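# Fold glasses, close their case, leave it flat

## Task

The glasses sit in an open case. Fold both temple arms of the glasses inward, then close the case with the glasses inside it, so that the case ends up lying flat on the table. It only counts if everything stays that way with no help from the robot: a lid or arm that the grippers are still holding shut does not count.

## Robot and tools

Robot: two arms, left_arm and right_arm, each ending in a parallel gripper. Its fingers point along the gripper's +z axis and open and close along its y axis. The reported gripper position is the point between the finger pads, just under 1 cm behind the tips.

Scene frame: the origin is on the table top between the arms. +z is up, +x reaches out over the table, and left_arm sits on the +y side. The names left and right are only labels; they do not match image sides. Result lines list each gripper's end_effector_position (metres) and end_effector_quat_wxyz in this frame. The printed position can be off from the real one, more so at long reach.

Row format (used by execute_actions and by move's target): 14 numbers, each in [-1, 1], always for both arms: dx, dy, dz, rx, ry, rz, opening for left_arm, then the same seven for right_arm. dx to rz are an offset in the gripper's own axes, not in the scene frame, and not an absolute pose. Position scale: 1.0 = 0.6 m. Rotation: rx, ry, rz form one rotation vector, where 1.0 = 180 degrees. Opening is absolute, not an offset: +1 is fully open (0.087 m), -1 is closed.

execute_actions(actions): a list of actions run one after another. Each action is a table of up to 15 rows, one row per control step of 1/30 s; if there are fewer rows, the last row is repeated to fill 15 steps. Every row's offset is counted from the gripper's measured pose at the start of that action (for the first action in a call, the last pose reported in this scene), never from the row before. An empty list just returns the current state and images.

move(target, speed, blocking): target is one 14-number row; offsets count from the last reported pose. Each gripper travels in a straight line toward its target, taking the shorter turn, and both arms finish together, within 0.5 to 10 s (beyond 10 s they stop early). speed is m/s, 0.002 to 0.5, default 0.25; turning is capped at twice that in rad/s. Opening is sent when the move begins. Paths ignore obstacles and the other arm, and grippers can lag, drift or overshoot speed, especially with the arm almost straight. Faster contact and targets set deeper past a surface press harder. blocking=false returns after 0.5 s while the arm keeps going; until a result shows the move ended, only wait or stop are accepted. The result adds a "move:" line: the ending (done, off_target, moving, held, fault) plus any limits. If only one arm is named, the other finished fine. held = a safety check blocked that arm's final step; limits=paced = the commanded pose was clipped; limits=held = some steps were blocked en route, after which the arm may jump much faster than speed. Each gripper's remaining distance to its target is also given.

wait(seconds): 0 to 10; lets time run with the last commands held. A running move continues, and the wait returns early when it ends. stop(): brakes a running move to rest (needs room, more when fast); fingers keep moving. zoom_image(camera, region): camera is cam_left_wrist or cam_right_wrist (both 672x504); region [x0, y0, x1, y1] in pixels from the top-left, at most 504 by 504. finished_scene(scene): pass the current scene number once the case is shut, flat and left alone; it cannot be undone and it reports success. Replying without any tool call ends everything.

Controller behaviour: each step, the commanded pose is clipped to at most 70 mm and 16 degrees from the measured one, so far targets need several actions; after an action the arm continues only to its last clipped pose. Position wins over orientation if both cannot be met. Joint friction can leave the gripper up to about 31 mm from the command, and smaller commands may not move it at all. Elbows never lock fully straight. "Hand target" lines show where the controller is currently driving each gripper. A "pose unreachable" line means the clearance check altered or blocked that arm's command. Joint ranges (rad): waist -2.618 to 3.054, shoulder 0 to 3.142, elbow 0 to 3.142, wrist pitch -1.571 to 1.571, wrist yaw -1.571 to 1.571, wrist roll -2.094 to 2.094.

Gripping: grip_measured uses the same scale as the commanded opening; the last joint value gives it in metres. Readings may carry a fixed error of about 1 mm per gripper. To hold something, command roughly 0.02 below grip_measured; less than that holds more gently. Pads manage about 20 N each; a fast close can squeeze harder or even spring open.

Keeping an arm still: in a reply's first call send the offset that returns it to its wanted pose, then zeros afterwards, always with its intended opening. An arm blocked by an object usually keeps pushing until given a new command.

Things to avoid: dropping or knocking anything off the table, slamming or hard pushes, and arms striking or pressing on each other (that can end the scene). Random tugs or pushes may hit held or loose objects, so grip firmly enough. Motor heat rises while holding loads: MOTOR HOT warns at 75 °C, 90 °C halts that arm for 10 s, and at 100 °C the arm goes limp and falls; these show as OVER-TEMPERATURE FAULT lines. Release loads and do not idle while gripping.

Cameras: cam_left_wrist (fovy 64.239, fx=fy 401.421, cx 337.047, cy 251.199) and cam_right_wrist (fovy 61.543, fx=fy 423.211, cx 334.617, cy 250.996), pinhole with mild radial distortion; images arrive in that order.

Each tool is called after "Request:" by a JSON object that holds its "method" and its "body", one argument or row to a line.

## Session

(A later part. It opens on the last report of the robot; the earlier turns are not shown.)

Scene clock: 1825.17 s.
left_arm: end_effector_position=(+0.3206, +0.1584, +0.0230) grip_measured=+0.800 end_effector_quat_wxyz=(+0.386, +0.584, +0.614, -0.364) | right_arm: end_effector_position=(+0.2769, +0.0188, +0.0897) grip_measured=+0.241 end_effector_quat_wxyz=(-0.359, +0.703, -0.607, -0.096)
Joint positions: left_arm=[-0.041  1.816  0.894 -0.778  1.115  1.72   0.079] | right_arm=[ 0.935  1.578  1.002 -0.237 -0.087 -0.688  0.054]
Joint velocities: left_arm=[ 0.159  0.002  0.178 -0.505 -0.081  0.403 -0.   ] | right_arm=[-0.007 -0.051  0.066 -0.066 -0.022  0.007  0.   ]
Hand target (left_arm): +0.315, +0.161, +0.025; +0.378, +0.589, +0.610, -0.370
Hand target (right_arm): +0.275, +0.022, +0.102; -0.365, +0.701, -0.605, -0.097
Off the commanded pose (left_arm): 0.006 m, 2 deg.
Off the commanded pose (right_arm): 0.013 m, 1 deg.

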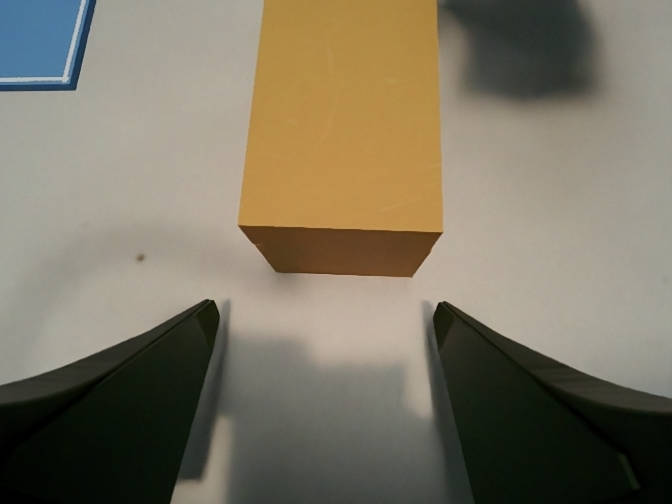

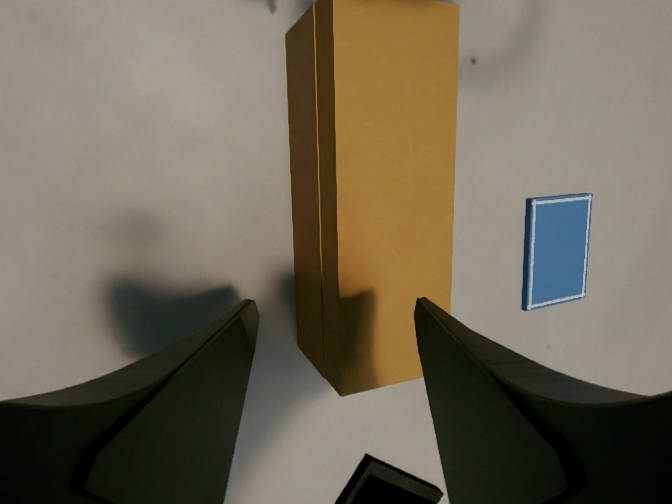

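Request:
{"method": "execute_actions", "body": {
  "actions": []
}}

Request:
{"method": "zoom_image", "body": {
  "camera": "cam_left_wrist",
  "region": [220, 180, 470, 300]
}}

Scene clock: 1827.57 s.
left_arm: end_effector_position=(+0.3130, +0.1586, +0.0262) grip_measured=+0.800 end_effector_quat_wxyz=(+0.381, +0.588, +0.609, -0.373) | right_arm: end_effector_position=(+0.2750, +0.0157, +0.0886) grip_measured=+0.241 end_effector_quat_wxyz=(-0.351, +0.705, -0.609, -0.095)
Joint positions: left_arm=[-0.036  1.816  0.902 -0.85   1.115  1.78   0.079] | right_arm=[ 0.935  1.575  1.005 -0.259 -0.087 -0.688  0.054]
Joint velocities: left_arm=[-0.002 -0.007  0.007  0.022 -0.066 -0.022 -0.   ] | right_arm=[ 0.007 -0.012  0.007  0.007 -0.095 -0.022  0.   ]
Hand target (left_arm): +0.315, +0.161, +0.025; +0.378, +0.589, +0.610, -0.370
Hand target (right_arm): +0.275, +0.022, +0.102; -0.365, +0.701, -0.605, -0.097
Off the commanded pose (left_arm): 0.005 m, 1 deg.
Off the commanded pose (right_arm): 0.015 m, 2 deg.

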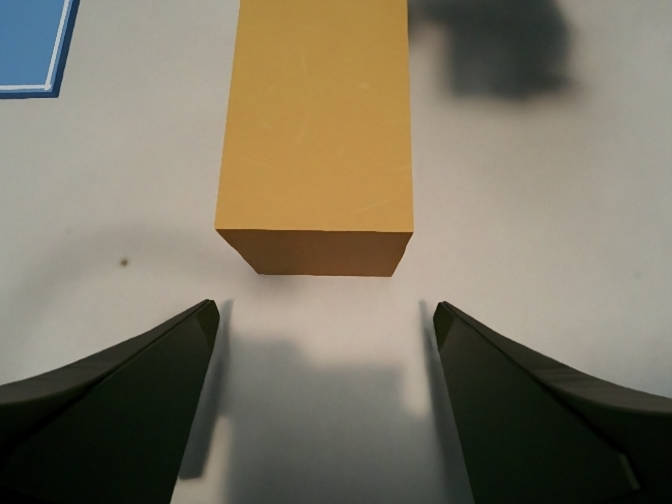

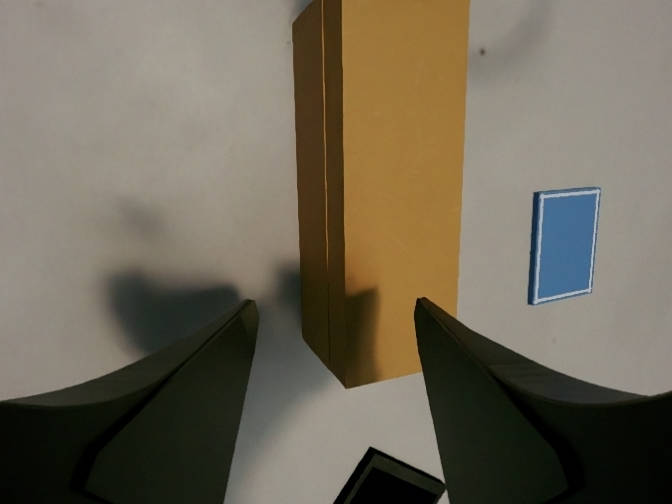

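Region (220, 180, 470, 300) of cam_left_wrist's 672x504 image, scaled by 2.016, with more detail than that image has; it fills the top 242 rows of this view, and the rest is white.

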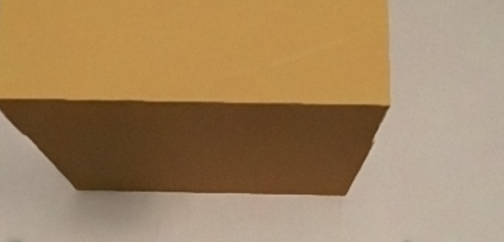

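The case is fully shut (no gap on the end face), lying flat, and both grippers are clear of it.

Request:
{"method": "finished_scene", "body": {
  "scene": 2
}}

The scene is finished: the task was done.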